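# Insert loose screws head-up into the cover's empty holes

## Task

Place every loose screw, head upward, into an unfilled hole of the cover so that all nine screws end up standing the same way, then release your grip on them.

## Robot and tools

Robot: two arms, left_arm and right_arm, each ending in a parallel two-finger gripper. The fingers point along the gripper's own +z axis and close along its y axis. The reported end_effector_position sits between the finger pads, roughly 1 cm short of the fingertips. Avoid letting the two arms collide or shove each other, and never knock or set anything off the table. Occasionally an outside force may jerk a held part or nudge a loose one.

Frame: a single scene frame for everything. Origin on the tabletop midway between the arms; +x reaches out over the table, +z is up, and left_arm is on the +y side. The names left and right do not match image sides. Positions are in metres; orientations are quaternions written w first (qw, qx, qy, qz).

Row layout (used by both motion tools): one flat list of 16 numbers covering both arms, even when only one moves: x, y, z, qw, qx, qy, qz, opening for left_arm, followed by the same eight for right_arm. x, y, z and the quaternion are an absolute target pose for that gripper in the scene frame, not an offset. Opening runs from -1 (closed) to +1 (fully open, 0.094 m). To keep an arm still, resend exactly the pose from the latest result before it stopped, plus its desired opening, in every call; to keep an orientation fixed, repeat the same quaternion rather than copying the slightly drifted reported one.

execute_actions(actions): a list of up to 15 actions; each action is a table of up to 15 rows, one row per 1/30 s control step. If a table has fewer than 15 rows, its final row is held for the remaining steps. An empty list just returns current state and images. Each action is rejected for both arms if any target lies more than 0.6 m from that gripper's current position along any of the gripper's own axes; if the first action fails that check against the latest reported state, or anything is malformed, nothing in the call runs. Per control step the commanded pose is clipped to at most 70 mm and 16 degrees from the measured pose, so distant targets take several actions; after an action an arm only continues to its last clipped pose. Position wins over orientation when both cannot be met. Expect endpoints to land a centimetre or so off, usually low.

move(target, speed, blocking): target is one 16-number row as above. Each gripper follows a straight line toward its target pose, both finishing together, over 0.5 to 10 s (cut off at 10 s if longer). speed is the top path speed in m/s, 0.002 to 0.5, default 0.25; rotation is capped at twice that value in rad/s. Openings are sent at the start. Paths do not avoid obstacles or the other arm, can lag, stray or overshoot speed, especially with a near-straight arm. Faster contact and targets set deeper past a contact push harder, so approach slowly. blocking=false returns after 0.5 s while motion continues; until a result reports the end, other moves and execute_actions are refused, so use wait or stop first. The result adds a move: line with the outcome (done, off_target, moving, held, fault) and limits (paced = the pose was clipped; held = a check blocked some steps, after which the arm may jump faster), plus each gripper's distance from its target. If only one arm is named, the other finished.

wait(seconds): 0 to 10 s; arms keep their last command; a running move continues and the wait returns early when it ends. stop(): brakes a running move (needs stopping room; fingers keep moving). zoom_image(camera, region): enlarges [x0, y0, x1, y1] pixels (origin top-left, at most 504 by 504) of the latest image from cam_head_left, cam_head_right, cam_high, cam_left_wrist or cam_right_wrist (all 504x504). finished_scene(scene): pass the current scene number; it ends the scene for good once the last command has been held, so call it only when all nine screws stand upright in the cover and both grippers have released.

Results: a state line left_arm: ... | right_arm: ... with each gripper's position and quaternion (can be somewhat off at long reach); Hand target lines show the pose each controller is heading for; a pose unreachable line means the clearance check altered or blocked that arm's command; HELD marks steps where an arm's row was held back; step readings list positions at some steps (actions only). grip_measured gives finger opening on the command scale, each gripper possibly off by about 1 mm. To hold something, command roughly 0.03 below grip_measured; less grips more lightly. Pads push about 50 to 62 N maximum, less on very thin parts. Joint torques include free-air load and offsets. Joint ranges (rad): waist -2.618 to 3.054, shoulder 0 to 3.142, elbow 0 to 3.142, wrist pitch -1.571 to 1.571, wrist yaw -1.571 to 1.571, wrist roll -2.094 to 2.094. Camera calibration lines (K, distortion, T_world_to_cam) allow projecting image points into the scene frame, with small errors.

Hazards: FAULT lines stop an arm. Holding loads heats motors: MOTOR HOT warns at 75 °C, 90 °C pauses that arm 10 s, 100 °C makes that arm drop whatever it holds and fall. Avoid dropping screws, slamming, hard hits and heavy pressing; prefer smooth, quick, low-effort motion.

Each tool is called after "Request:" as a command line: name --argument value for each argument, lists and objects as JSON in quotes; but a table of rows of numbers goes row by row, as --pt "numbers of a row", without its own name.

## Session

Request:
execute_actions --actions '[]'

Scene clock: 0.00 s.
left_arm: end_effector_position=(+0.0500, +0.0002, +0.1210) grip_measured=+1.000 end_effector_quat_wxyz=(+0.288, +0.409, +0.651, -0.571) | right_arm: end_effector_position=(+0.1699, -0.1262, +0.3669) grip_measured=+1.000 end_effector_quat_wxyz=(+0.084, +0.436, +0.675, +0.590)
Joint positions: left_arm=[-1.167  1.341  0.132  1.005  0.471 -0.448  0.094] | right_arm=[ 0.455  0.806  1.113 -0.621 -0.355  1.89   0.094]
Joint velocities: left_arm=[0.017 0.002 0.002 0.022 0.022 0.051 0.   ] | right_arm=[ 0.012  0.017  0.007 -0.081 -0.037 -0.051  0.   ]
Joint torques (N m, as the arm reports them, + toward a larger angle): no reading
Hand target (left_arm): +0.050, -0.001, +0.123; +0.291, +0.411, +0.648, -0.572
Hand target (right_arm): +0.168, -0.127, +0.367; +0.086, +0.435, +0.676, +0.589
camera_calibration (this result's frames):
cam_left_wrist: T_world_to_cam=[[-0.710902, -0.0681615, 0.69998, -0.0515787], [-0.623736, 0.520926, -0.582743, 0.167828], [-0.324917, -0.850876, -0.412842, 0.185038], [0, 0, 0, 1]] pos_world=[0.128135, 0.0665026, 0.210296]
cam_right_wrist: T_world_to_cam=[[-0.414569, -0.120237, -0.90204, 0.37822], [-0.907519, 0.128031, 0.400021, 0.0476664], [0.0673914, 0.984455, -0.162195, 0.282108], [0, 0, 0, 1]] pos_world=[0.181045, -0.238349, 0.367859]

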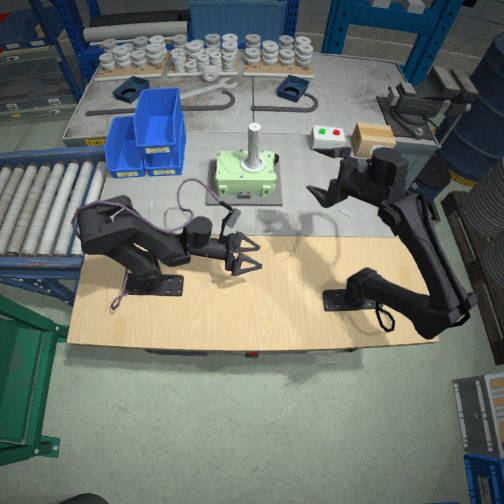

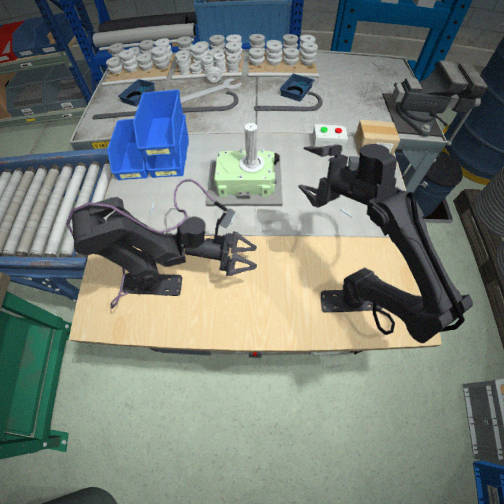

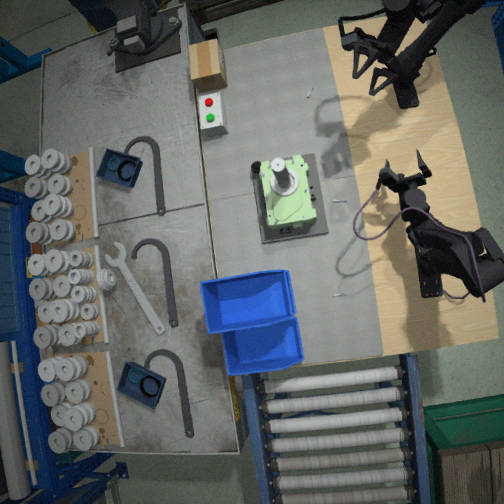

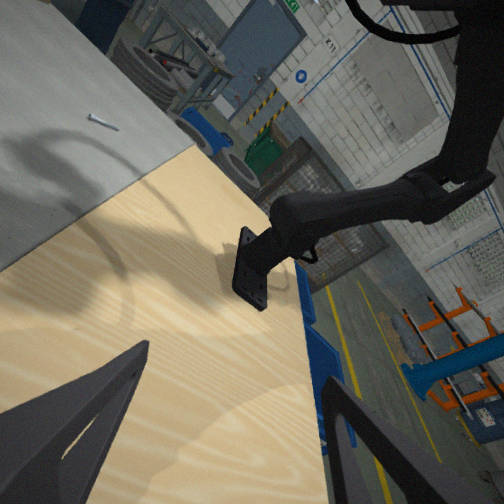

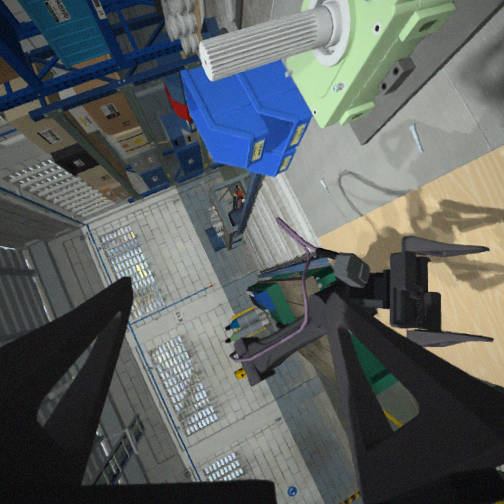

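Put right at observer pose, left looking down.

Request:
move --target '[0.2,0.2,0.22,0,0,1,0,-0.5,0.27,-0.017,0.23,0.701,-0.092,0.701,0.092,-1]'

Request:
zoom_image --camera "cam_high" --region '[200,70,400,310]'

Scene clock: 4.83 s.
left_arm: end_effector_position=(+0.1958, +0.1953, +0.2116) grip_measured=-0.498 end_effector_quat_wxyz=(+0.038, +0.015, +0.999, -0.033) | right_arm: end_effector_position=(+0.2722, -0.0189, +0.2439) grip_measured=-0.985 end_effector_quat_wxyz=(+0.708, -0.081, +0.694, +0.103)
Joint positions: left_arm=[-0.594  1.399  1.482 -1.554  0.011 -0.584  0.024] | right_arm=[1.    1.535 0.681 0.887 0.766 0.005 0.001]
Joint velocities: left_arm=[-0.012  0.007  0.007  0.007  0.037  0.022 -0.001] | right_arm=[-0.012  0.037  0.007 -0.022 -0.022 -0.095 -0.001]
Joint torques (N m, as the arm reports them, + toward a larger angle): left_arm=[ 0.96 -4.41  7.14  0.32 -0.21 -0.1 ] | right_arm=[ 0.39 -5.26  5.38  1.65  0.06 -0.07]
Hand target (left_arm): +0.200, +0.199, +0.219; +0.049, +0.003, +0.998, -0.030
Hand target (right_arm): +0.271, -0.018, +0.230; +0.701, -0.093, +0.701, +0.091
Off the commanded pose (left_arm): 0.010 m, 6 deg.
Off the commanded pose (right_arm): 0.014 m, 2 deg.
joint sent to its limit (left arm) — the command would take joint 4 (wrist pitch) past its lower limit, so that joint was sent only as far as its limit.
move: off_target (left_arm, right_arm)
camera_calibration (this result's frames):
cam_left_wrist: T_world_to_cam=[[0.217966, -0.973016, 0.0756944, 0.128981], [-0.938435, -0.187656, 0.290043, 0.225226], [-0.268012, -0.134254, -0.954015, 0.399284], [0, 0, 0, 1]] pos_world=[0.290259, 0.221371, 0.305835]
cam_right_wrist: T_world_to_cam=[[0.16744, -0.972382, 0.162595, -0.11162], [-0.532793, -0.228015, -0.814949, 0.363536], [0.829515, 0.0498254, -0.556257, 0.0206476], [0, 0, 0, 1]] pos_world=[0.195251, -0.0266749, 0.325897]

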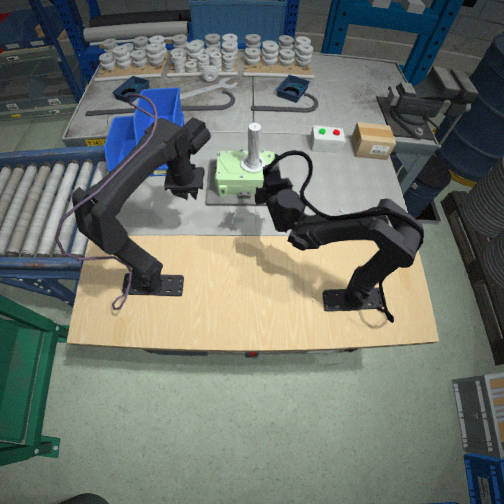

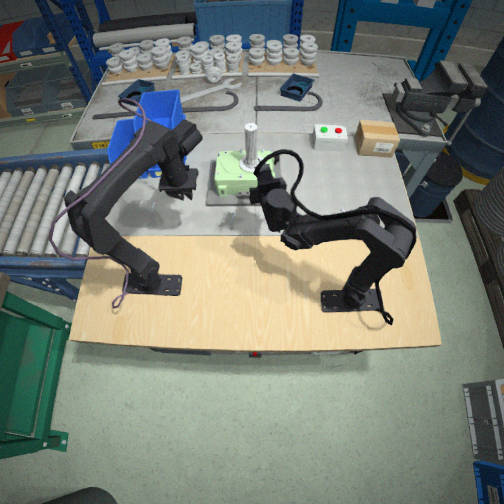

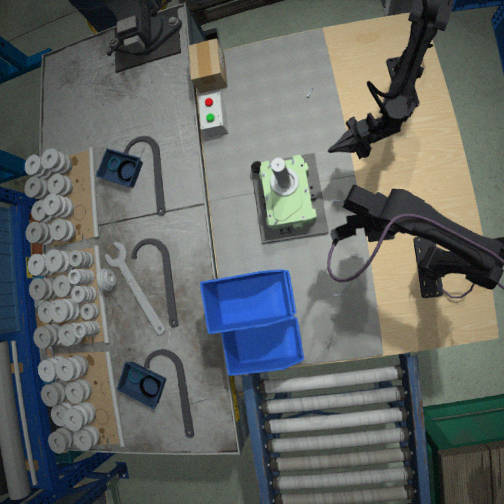

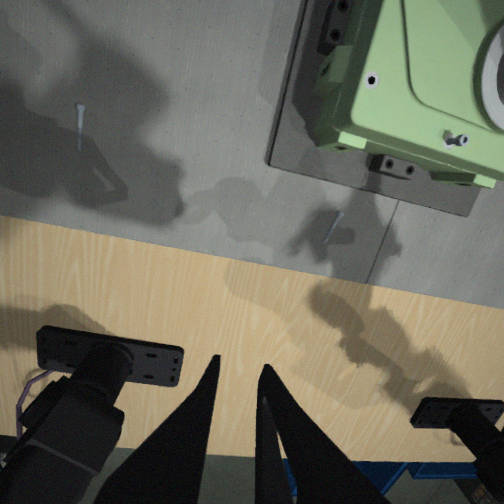

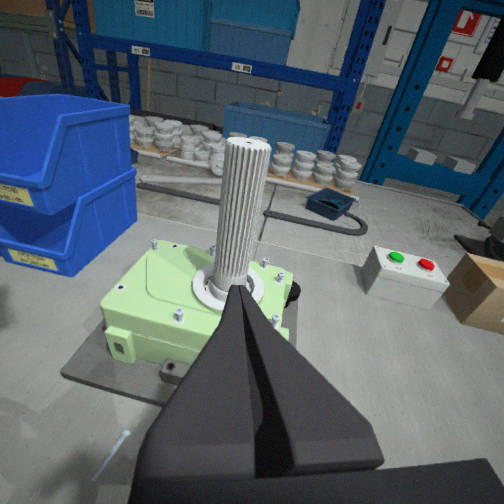

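Region (200, 70, 400, 310) of cam_high's 504x504 image, scaled by 2.100, with more detail than that image has.

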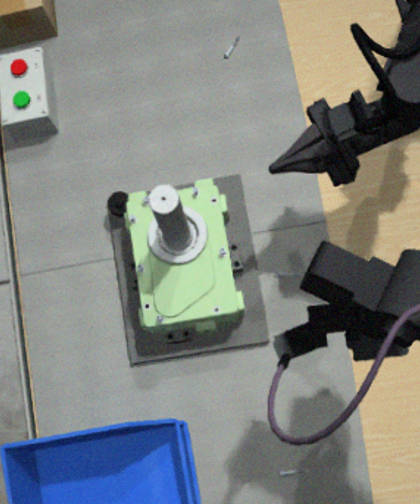

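Request:
move --target '[0.308,0.395,0.04,0,0,1,0,-0.4,0.27,-0.017,0.23,0.701,-0.092,0.701,0.092,-1]'

Scene clock: 7.03 s.
left_arm: end_effector_position=(+0.2967, +0.3885, +0.0364) grip_measured=-0.402 end_effector_quat_wxyz=(-0.020, -0.004, +1.000, -0.005) | right_arm: end_effector_position=(+0.2724, -0.0197, +0.2447) grip_measured=-0.985 end_effector_quat_wxyz=(+0.709, -0.079, +0.693, +0.102)
Joint positions: left_arm=[ 0.201  1.785  1.172 -0.999  0.002  0.176  0.028] | right_arm=[1.    1.535 0.681 0.892 0.771 0.003 0.001]
Joint velocities: left_arm=[ 0.002 -0.002 -0.007  0.066 -0.081 -0.066  0.   ] | right_arm=[ 0.002  0.007 -0.007  0.022 -0.051 -0.037  0.001]
Joint torques (N m, as the arm reports them, + toward a larger angle): left_arm=[ 0.51 -7.29  6.56  0.34 -0.1   0.07] | right_arm=[ 0.69 -5.11  5.52  1.64  0.05 -0.05]
Hand target (left_arm): +0.307, +0.394, +0.041; -0.002, +0.000, +1.000, +0.002
Hand target (right_arm): +0.270, -0.017, +0.230; +0.701, -0.092, +0.701, +0.092
Off the commanded pose (left_arm): 0.014 m, 2 deg.
Off the commanded pose (right_arm): 0.015 m, 2 deg.
move: off_target (left_arm, right_arm)
camera_calibration (this result's frames):
cam_left_wrist: T_world_to_cam=[[0.255409, -0.966813, -0.00627312, 0.297623], [-0.891753, -0.238077, 0.384832, 0.409288], [-0.373554, -0.0926955, -0.922965, 0.299156], [0, 0, 0, 1]] pos_world=[0.400719, 0.412918, 0.12047]
cam_right_wrist: T_world_to_cam=[[0.16256, -0.9735, 0.16085, -0.110841], [-0.531862, -0.223761, -0.816734, 0.364383], [0.831082, 0.0472178, -0.554142, 0.0199829], [0, 0, 0, 1]] pos_world=[0.195212, -0.0273129, 0.326506]

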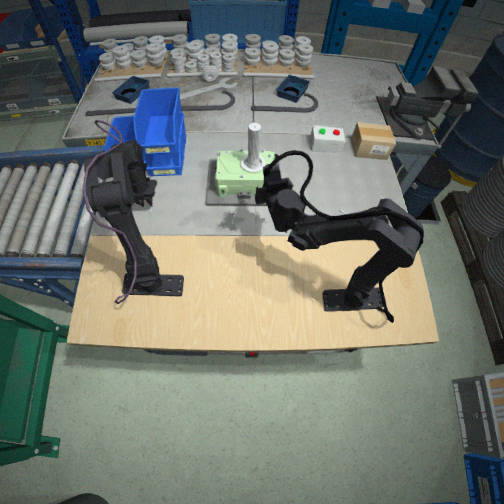

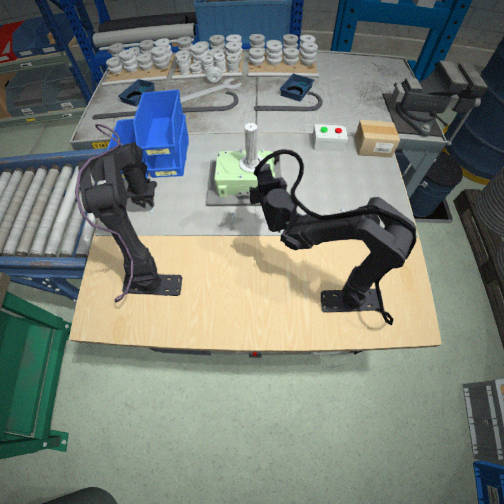

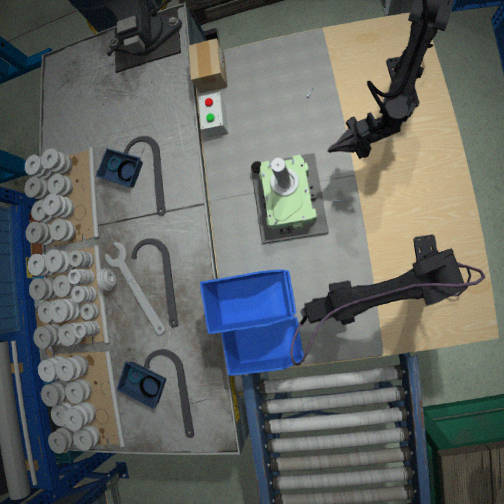

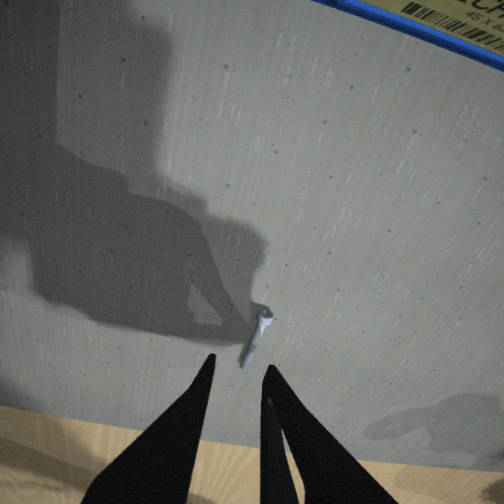

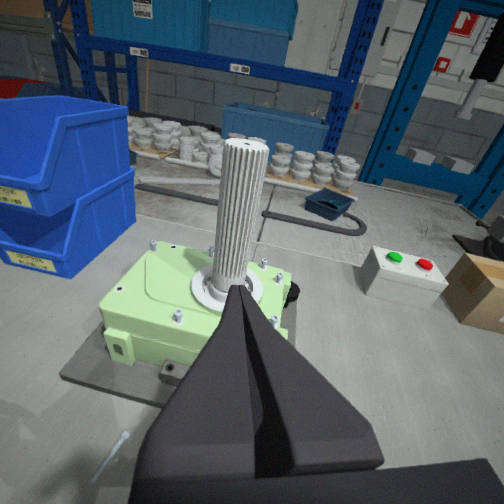

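Request:
move --target '[0.303,0.382,0.006,0,0.052,0.9986,0,-0.4,0.27,-0.017,0.23,0.701,-0.092,0.701,0.092,-1]' --speed 0.05

Scene clock: 14.30 s.
left_arm: end_effector_position=(+0.3034, +0.3857, +0.0167) grip_measured=-0.402 end_effector_quat_wxyz=(+0.001, +0.038, +0.999, -0.001) | right_arm: end_effector_position=(+0.2724, -0.0197, +0.2451) grip_measured=-0.985 end_effector_quat_wxyz=(+0.710, -0.079, +0.693, +0.103)
Joint positions: left_arm=[ 0.188  1.8    1.106 -0.876  0.002  0.246  0.028] | right_arm=[1.    1.535 0.681 0.894 0.771 0.003 0.001]
Joint velocities: left_arm=[ 0.002 -0.002 -0.002  0.007 -0.007 -0.022  0.   ] | right_arm=[-0.022  0.002  0.007 -0.022 -0.007 -0.022  0.   ]
Joint torques (N m, as the arm reports them, + toward a larger angle): left_arm=[-1.11 -6.22  2.84  0.65 -0.03  0.1 ] | right_arm=[ 0.69 -5.14  5.49  1.63  0.04 -0.05]
Hand target (left_arm): +0.303, +0.382, +0.006; -0.000, +0.052, +0.999, +0.000
Hand target (right_arm): +0.270, -0.017, +0.230; +0.701, -0.092, +0.701, +0.092
Off the commanded pose (left_arm): 0.011 m, 2 deg.
Off the commanded pose (right_arm): 0.015 m, 2 deg.
move: off_target (left_arm, right_arm)
camera_calibration (this result's frames):
cam_left_wrist: T_world_to_cam=[[0.174415, -0.984664, -0.00391373, 0.324511], [-0.923845, -0.165015, 0.34537, 0.40438], [-0.340719, -0.0566221, -0.938459, 0.259556], [0, 0, 0, 1]] pos_world=[0.405421, 0.40096, 0.105192]
cam_right_wrist: T_world_to_cam=[[0.162402, -0.973761, 0.15942, -0.110525], [-0.531057, -0.222426, -0.817622, 0.36471], [0.831627, 0.0481222, -0.553245, 0.0198486], [0, 0, 0, 1]] pos_world=[0.195125, -0.0274588, 0.326796]

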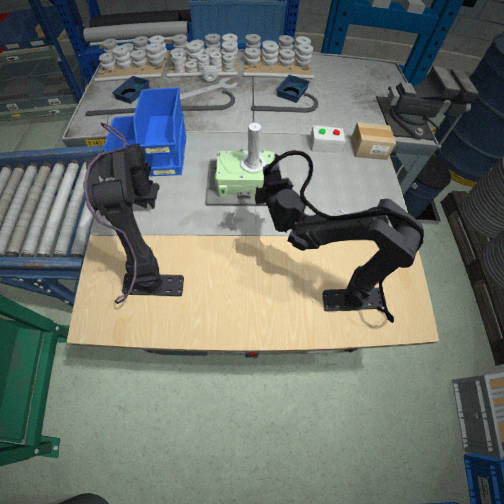

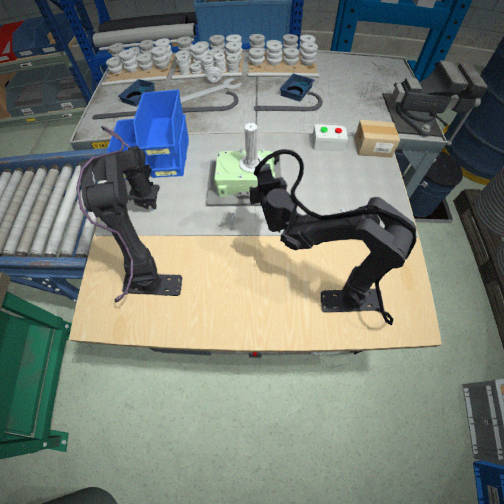

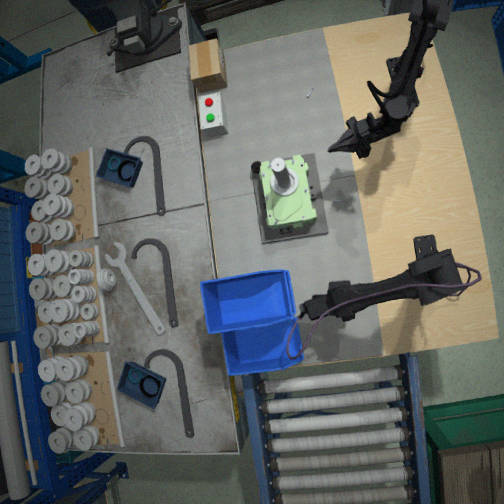

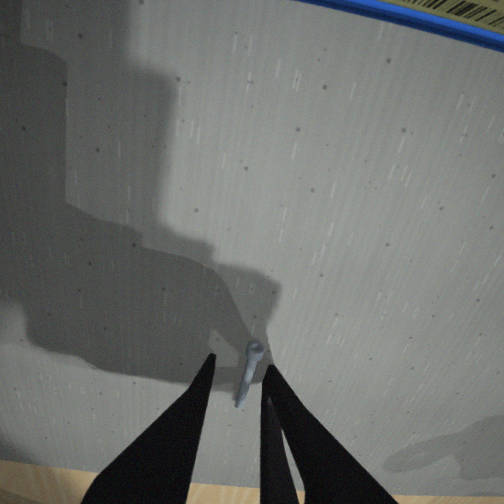

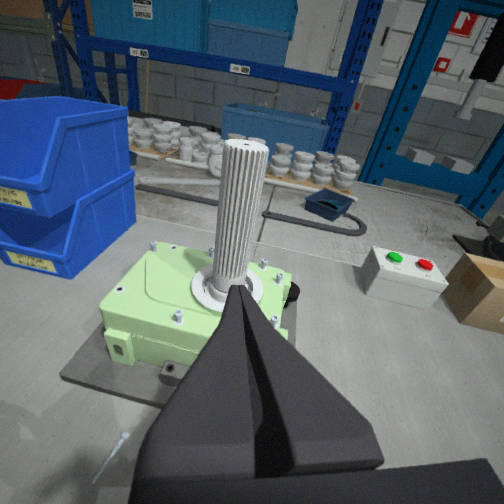

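Request:
move --target '[0.303,0.384,0.006,0,0.052,0.9986,0,-1,0.27,-0.017,0.23,0.701,-0.092,0.701,0.092,-1]'

Request:
move --target '[0.22,0.2,0.17,0,0.259,0.966,0,-1,0.27,-0.017,0.23,0.701,-0.092,0.701,0.092,-1]'

Request:
move --target '[0.48,0.125,0.165,0.542,0.455,0.542,-0.455,-1,0.29,0.0,0.205,0.701,-0.092,0.701,0.092,-1]'

Request:
move --target '[0.48,0.125,0.15,0.542,0.455,0.542,-0.455,-1,0.29,0.0,0.205,0.701,-0.092,0.701,0.092,-1]' --speed 0.03

Request:
zoom_image --camera "cam_right_wrist" --region '[110,150,230,270]'

Scene clock: 15.20 s.
left_arm: end_effector_position=(+0.3064, +0.3862, +0.0167) grip_measured=-0.936 end_effector_quat_wxyz=(+0.007, +0.043, +0.999, +0.001) | right_arm: end_effector_position=(+0.2724, -0.0197, +0.2453) grip_measured=-0.985 end_effector_quat_wxyz=(+0.710, -0.078, +0.692, +0.103)
Joint positions: left_arm=[ 0.188  1.8    1.106 -0.863  0.002  0.255  0.003] | right_arm=[1.    1.535 0.681 0.895 0.771 0.003 0.001]
Joint velocities: left_arm=[-0.007 -0.012 -0.012 -0.095 -0.051  0.007 -0.001] | right_arm=[-0.012 -0.017 -0.002 -0.037  0.007  0.066 -0.001]
Joint torques (N m, as the arm reports them, + toward a larger angle): left_arm=[-0.51 -6.15  2.96  0.57 -0.03  0.06] | right_arm=[ 0.69 -5.13  5.51  1.61  0.04 -0.06]
Hand target (left_arm): +0.303, +0.384, +0.006; -0.000, +0.052, +0.999, -0.000
Hand target (right_arm): +0.270, -0.017, +0.230; +0.701, -0.092, +0.701, +0.092
Off the commanded pose (left_arm): 0.011 m, 1 deg.
Off the commanded pose (right_arm): 0.016 m, 2 deg.
move: off_target (left_arm, right_arm)
camera_calibration (this result's frames):
cam_left_wrist: T_world_to_cam=[[0.165064, -0.986275, -0.0039689, 0.32798], [-0.929468, -0.156901, 0.333873, 0.406003], [-0.329914, -0.0514217, -0.94261, 0.255374], [0, 0, 0, 1]] pos_world=[0.40748, 0.400312, 0.106466]
cam_right_wrist: T_world_to_cam=[[0.162308, -0.973917, 0.158561, -0.110334], [-0.530574, -0.221624, -0.818153, 0.364906], [0.831954, 0.0486641, -0.552706, 0.0197677], [0, 0, 0, 1]] pos_world=[0.195072, -0.0275465, 0.326969]

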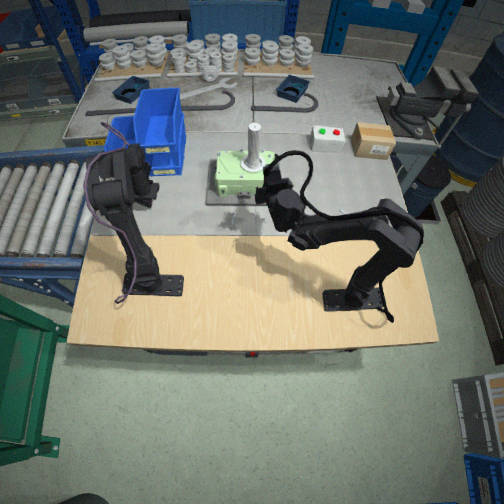

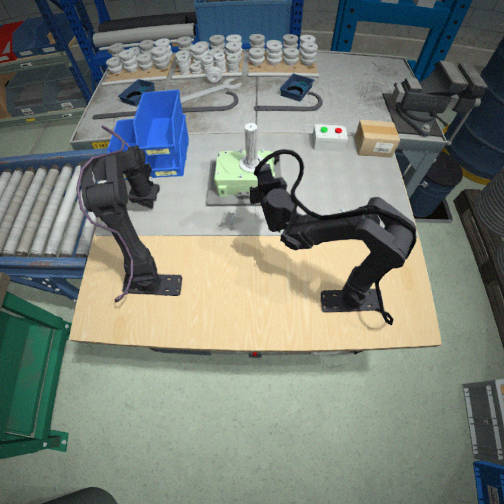

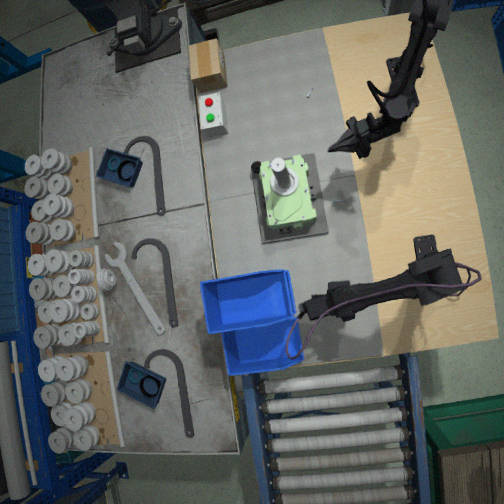

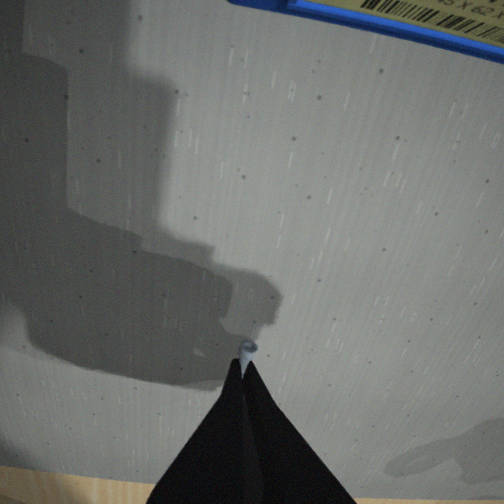

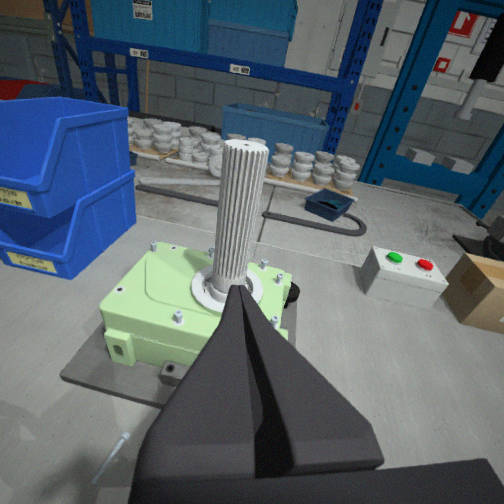

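Scene clock: 16.90 s.
left_arm: end_effector_position=(+0.2188, +0.2039, +0.1629) grip_measured=-0.936 end_effector_quat_wxyz=(-0.004, +0.262, +0.965, +0.000) | right_arm: end_effector_position=(+0.2724, -0.0197, +0.2456) grip_measured=-0.985 end_effector_quat_wxyz=(+0.710, -0.078, +0.692, +0.104)
Joint positions: left_arm=[-0.521  1.513  1.389 -1.454  0.001 -0.01   0.003] | right_arm=[1.    1.535 0.681 0.896 0.771 0.003 0.001]
Joint velocities: left_arm=[-0.017 -0.007 -0.022 -0.037 -0.022 -0.022  0.   ] | right_arm=[ 0.007 -0.022 -0.012 -0.081  0.051 -0.007 -0.001]
Joint torques (N m, as the arm reports them, + toward a larger angle): left_arm=[-0.62 -5.37  7.16  0.11 -0.01 -0.12] | right_arm=[ 0.66 -5.15  5.51  1.61  0.05 -0.06]
Hand target (left_arm): +0.220, +0.201, +0.169; +0.002, +0.259, +0.966, -0.001
Hand target (right_arm): +0.270, -0.017, +0.230; +0.701, -0.092, +0.701, +0.092
Off the commanded pose (left_arm): 0.008 m, 1 deg.
Off the commanded pose (right_arm): 0.016 m, 3 deg.
move: off_target (right_arm)
camera_calibration (this result's frames):
cam_left_wrist: T_world_to_cam=[[-0.274357, -0.961607, -0.00639162, 0.254791], [-0.89998, 0.254422, 0.353985, 0.153641], [-0.338768, 0.102871, -0.935229, 0.324167], [0, 0, 0, 1]] pos_world=[0.317995, 0.172572, 0.250412]
cam_right_wrist: T_world_to_cam=[[0.162183, -0.974124, 0.157416, -0.11008], [-0.529929, -0.220555, -0.81886, 0.365166], [0.832389, 0.0493859, -0.551986, 0.0196595], [0, 0, 0, 1]] pos_world=[0.195001, -0.0276637, 0.3272]

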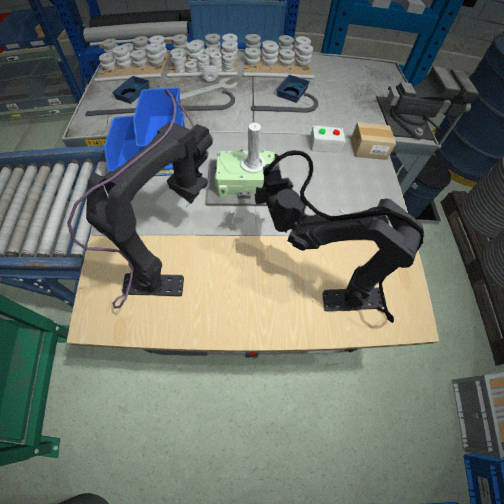

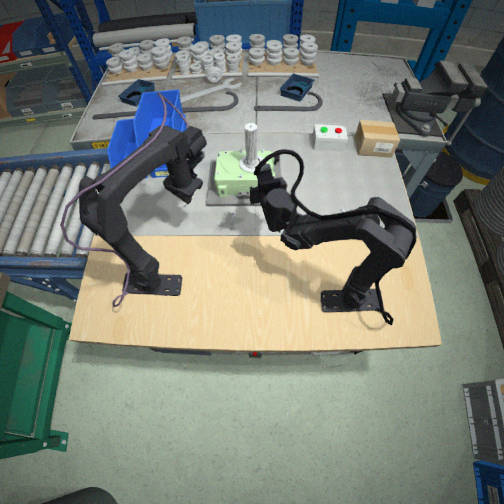

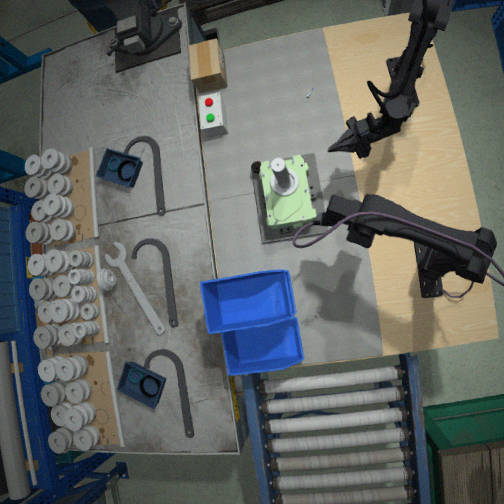

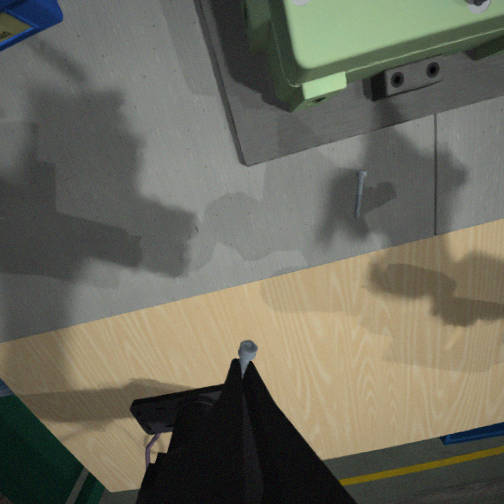

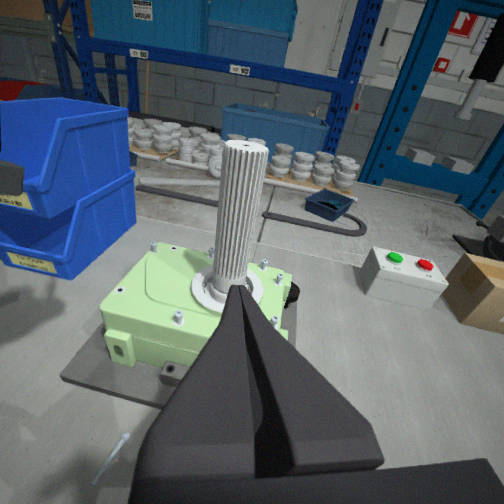

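Scene clock: 21.60 s.
left_arm: end_effector_position=(+0.4813, +0.1203, +0.1746) grip_measured=-0.936 end_effector_quat_wxyz=(+0.550, +0.456, +0.538, -0.448) | right_arm: end_effector_position=(+0.2845, -0.0030, +0.2057) grip_measured=-0.985 end_effector_quat_wxyz=(+0.701, -0.092, +0.701, +0.094)
Joint positions: left_arm=[-0.068  2.224  1.318  0.925  1.301  0.002  0.003] | right_arm=[0.992 1.701 0.696 1.006 0.756 0.003 0.001]
Joint velocities: left_arm=[ 0.002 -0.007  0.012  0.081  0.022 -0.007  0.   ] | right_arm=[ 0.007  0.002  0.022 -0.007 -0.007 -0.037  0.   ]
Joint torques (N m, as the arm reports them, + toward a larger angle): left_arm=[  0.46 -10.05   4.19   1.54   0.06  -0.1 ] | right_arm=[-0.58 -6.43  7.9   1.66 -0.07 -0.04]
Hand target (left_arm): +0.480, +0.123, +0.167; +0.544, +0.451, +0.543, -0.454
Hand target (right_arm): +0.290, -0.000, +0.205; +0.701, -0.092, +0.701, +0.092
Off the commanded pose (left_arm): 0.011 m, 1 deg.
Off the commanded pose (right_arm): 0.006 m, 0 deg.
move: off_target (left_arm)
camera_calibration (this result's frames):
cam_left_wrist: T_world_to_cam=[[-0.956237, -0.182, 0.229099, 0.439753], [-0.275515, 0.296502, -0.914428, 0.322863], [0.098498, -0.93753, -0.33367, 0.242354], [0, 0, 0, 1]] pos_world=[0.485591, 0.21152, 0.275354]
cam_right_wrist: T_world_to_cam=[[0.172169, -0.966867, 0.188484, -0.0987243], [-0.545663, -0.252911, -0.798929, 0.342916], [0.820128, 0.0347026, -0.571127, -0.00584191], [0, 0, 0, 1]] pos_world=[0.208905, -0.00852337, 0.289237]

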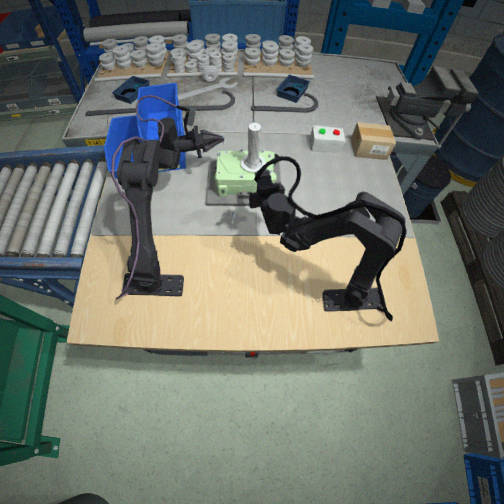

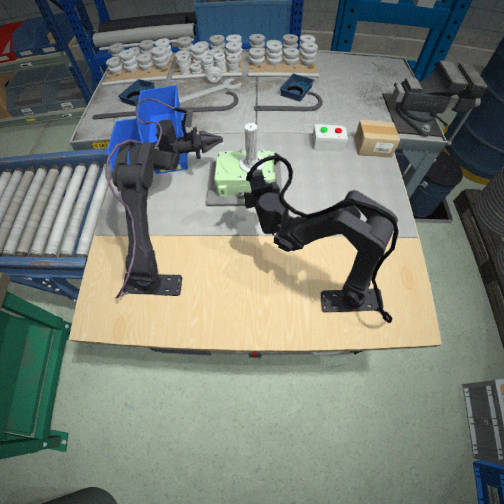

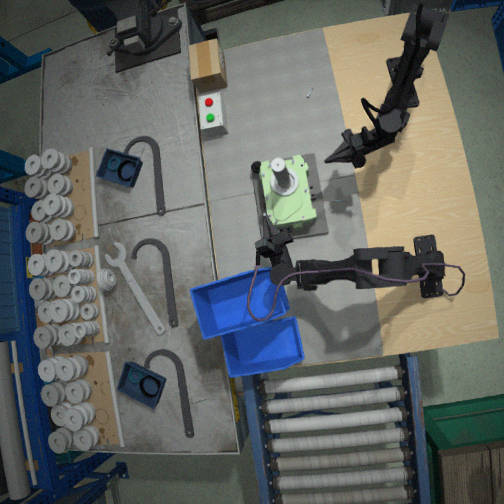

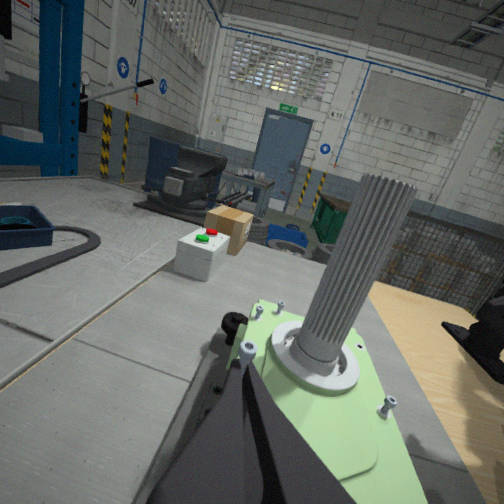

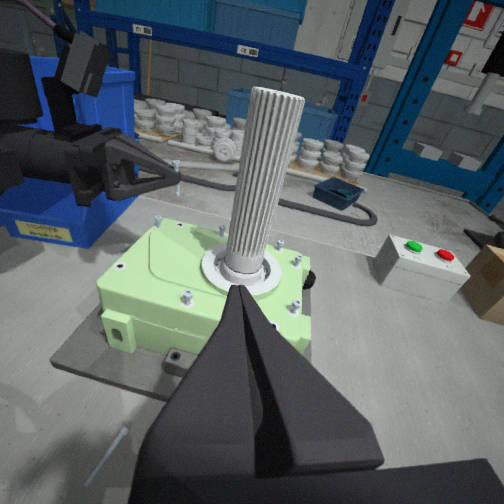

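Scene clock: 22.70 s.
left_arm: end_effector_position=(+0.4819, +0.1199, +0.1580) grip_measured=-0.936 end_effector_quat_wxyz=(+0.545, +0.457, +0.539, -0.452) | right_arm: end_effector_position=(+0.2845, -0.0030, +0.2060) grip_measured=-0.985 end_effector_quat_wxyz=(+0.701, -0.091, +0.701, +0.095)
Joint positions: left_arm=[-0.068  2.268  1.318  0.959  1.309  0.001  0.003] | right_arm=[0.992 1.701 0.696 1.008 0.756 0.003 0.001]
Joint velocities: left_arm=[-0.002 -0.002 -0.012 -0.037  0.037  0.037  0.001] | right_arm=[ 0.002 -0.012 -0.002 -0.037 -0.037  0.007  0.001]
Joint torques (N m, as the arm reports them, + toward a larger angle): left_arm=[  0.99 -10.32   4.     1.51   0.14  -0.02] | right_arm=[-0.52 -6.39  7.92  1.65 -0.05 -0.05]
Hand target (left_arm): +0.480, +0.125, +0.150; +0.541, +0.455, +0.542, -0.455
Hand target (right_arm): +0.290, -0.000, +0.205; +0.701, -0.092, +0.701, +0.092
Off the commanded pose (left_arm): 0.010 m, 1 deg.
Off the commanded pose (right_arm): 0.006 m, 0 deg.
move: done
camera_calibration (this result's frames):
cam_left_wrist: T_world_to_cam=[[-0.95545, -0.174538, 0.238017, 0.441357], [-0.281789, 0.299499, -0.911535, 0.310169], [0.0878116, -0.937996, -0.335339, 0.241824], [0, 0, 0, 1]] pos_world=[0.487861, 0.210968, 0.258773]
cam_right_wrist: T_world_to_cam=[[0.172019, -0.967111, 0.187364, -0.0985093], [-0.545024, -0.251872, -0.799693, 0.343138], [0.820584, 0.0354447, -0.570426, -0.00593935], [0, 0, 0, 1]] pos_world=[0.208838, -0.00863202, 0.289474]

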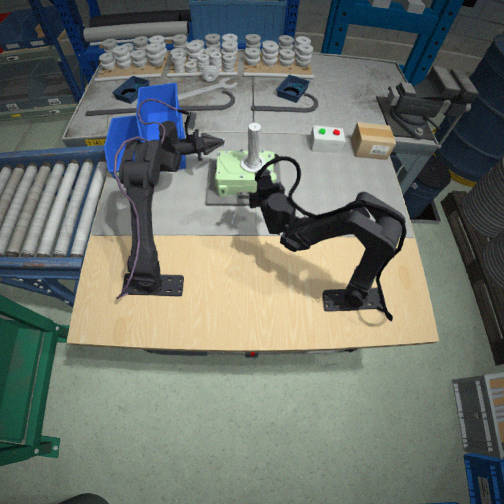

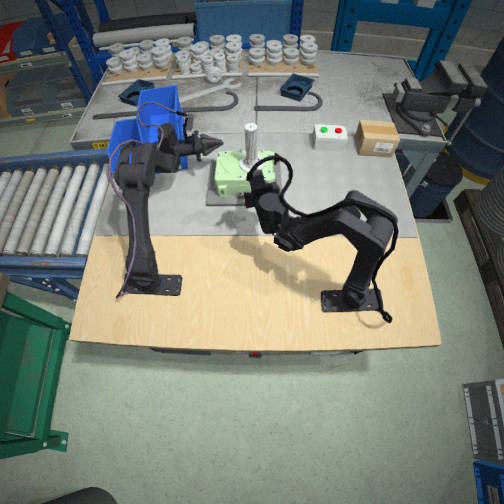

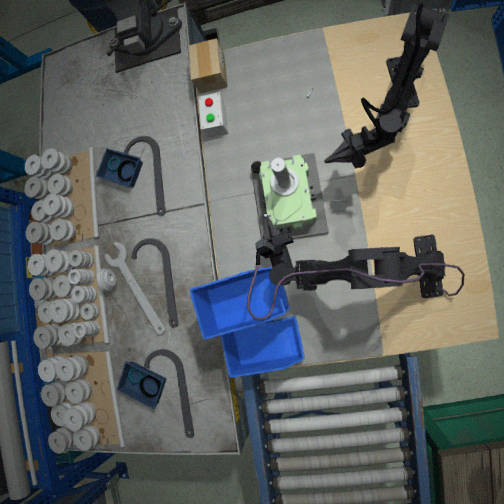

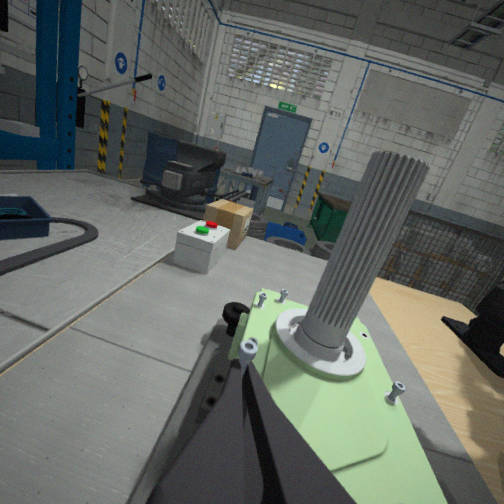

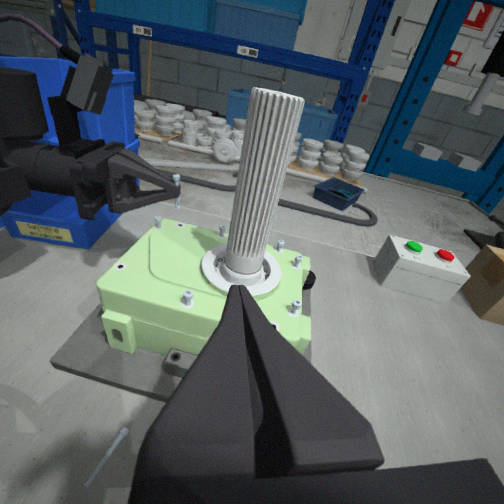

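Region (110, 150, 230, 270) of cam_right_wrist's 504x504 image, scaled by 4.200, with more detail than that image has.

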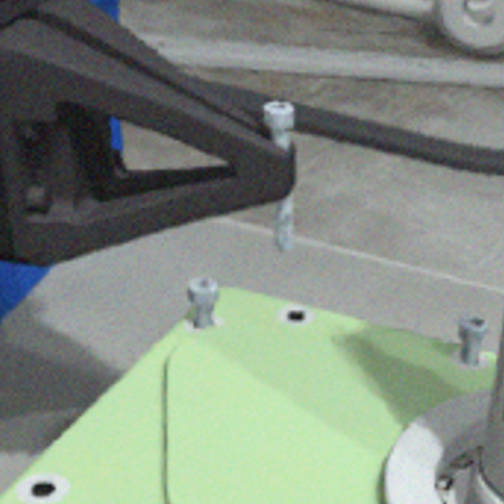

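Request:
move --target '[0.472,0.108,0.138,0.542,0.455,0.542,-0.455,-1,0.29,0.0,0.205,0.701,-0.092,0.701,0.092,-1]' --speed 0.02

Request:
zoom_image --camera "cam_right_wrist" --region '[110,150,230,270]'

Scene clock: 24.47 s.
left_arm: end_effector_position=(+0.4747, +0.1125, +0.1460) grip_measured=-0.936 end_effector_quat_wxyz=(+0.545, +0.458, +0.537, -0.452) | right_arm: end_effector_position=(+0.2845, -0.0030, +0.2064) grip_measured=-0.985 end_effector_quat_wxyz=(+0.702, -0.091, +0.700, +0.095)
Joint positions: left_arm=[-0.086  2.282  1.28   1.015  1.294  0.001  0.003] | right_arm=[0.992 1.701 0.696 1.009 0.756 0.003 0.001]
Joint velocities: left_arm=[ 0.007 -0.007 -0.012  0.022  0.022  0.051  0.001] | right_arm=[-0.017  0.002 -0.012  0.007 -0.051  0.11  -0.   ]
Joint torques (N m, as the arm reports them, + toward a larger angle): left_arm=[ -0.99 -10.16   3.7    1.55  -0.15  -0.01] | right_arm=[-0.53 -6.38  7.93  1.64 -0.04 -0.05]
Hand target (left_arm): +0.472, +0.108, +0.138; +0.541, +0.455, +0.542, -0.455
Hand target (right_arm): +0.290, -0.000, +0.205; +0.701, -0.092, +0.701, +0.092
Off the commanded pose (left_arm): 0.010 m, 1 deg.
Off the commanded pose (right_arm): 0.006 m, 0 deg.
move: done
camera_calibration (this result's frames):
cam_left_wrist: T_world_to_cam=[[-0.956604, -0.17152, 0.235563, 0.436583], [-0.278464, 0.299973, -0.9124, 0.297909], [0.0858328, -0.938401, -0.334717, 0.232434], [0, 0, 0, 1]] pos_world=[0.480643, 0.203634, 0.246769]
cam_right_wrist: T_world_to_cam=[[0.17187, -0.967354, 0.186244, -0.0982941], [-0.544385, -0.250832, -0.800455, 0.343361], [0.821039, 0.0361858, -0.569723, -0.00603711], [0, 0, 0, 1]] pos_world=[0.208771, -0.00874098, 0.289712]

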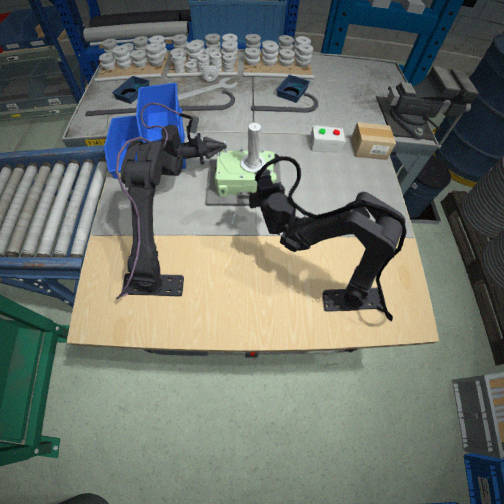

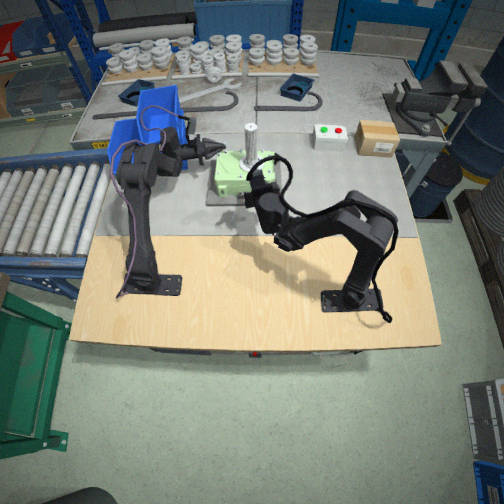

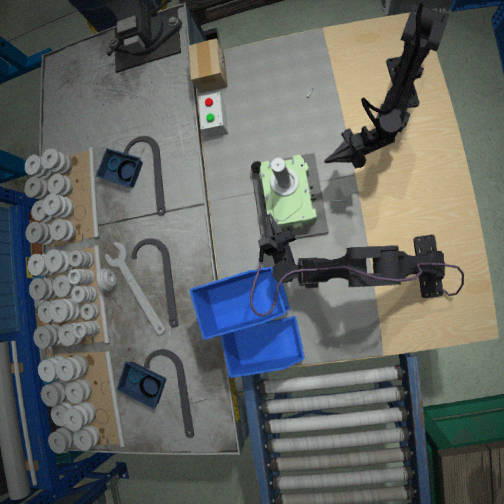

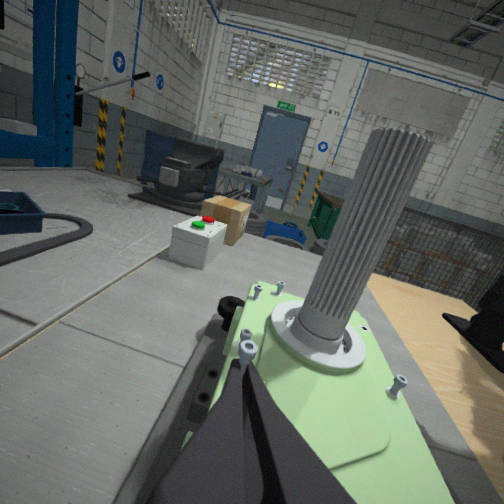

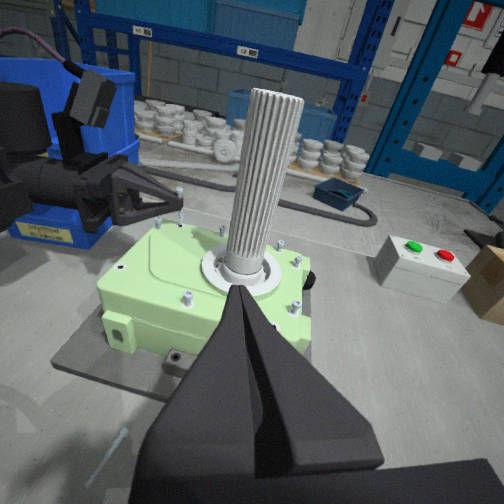

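Region (110, 150, 230, 270) of cam_right_wrist's 504x504 image, scaled by 4.200, with more detail than that image has.

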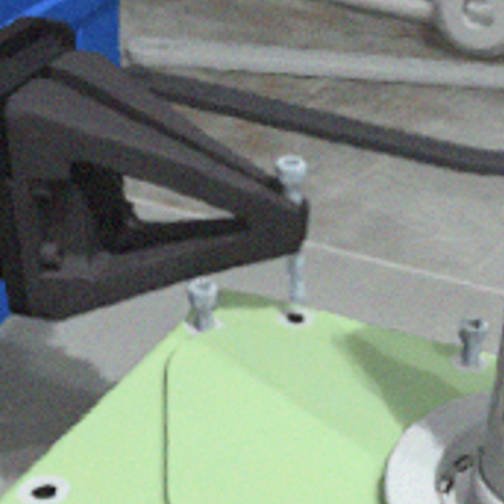

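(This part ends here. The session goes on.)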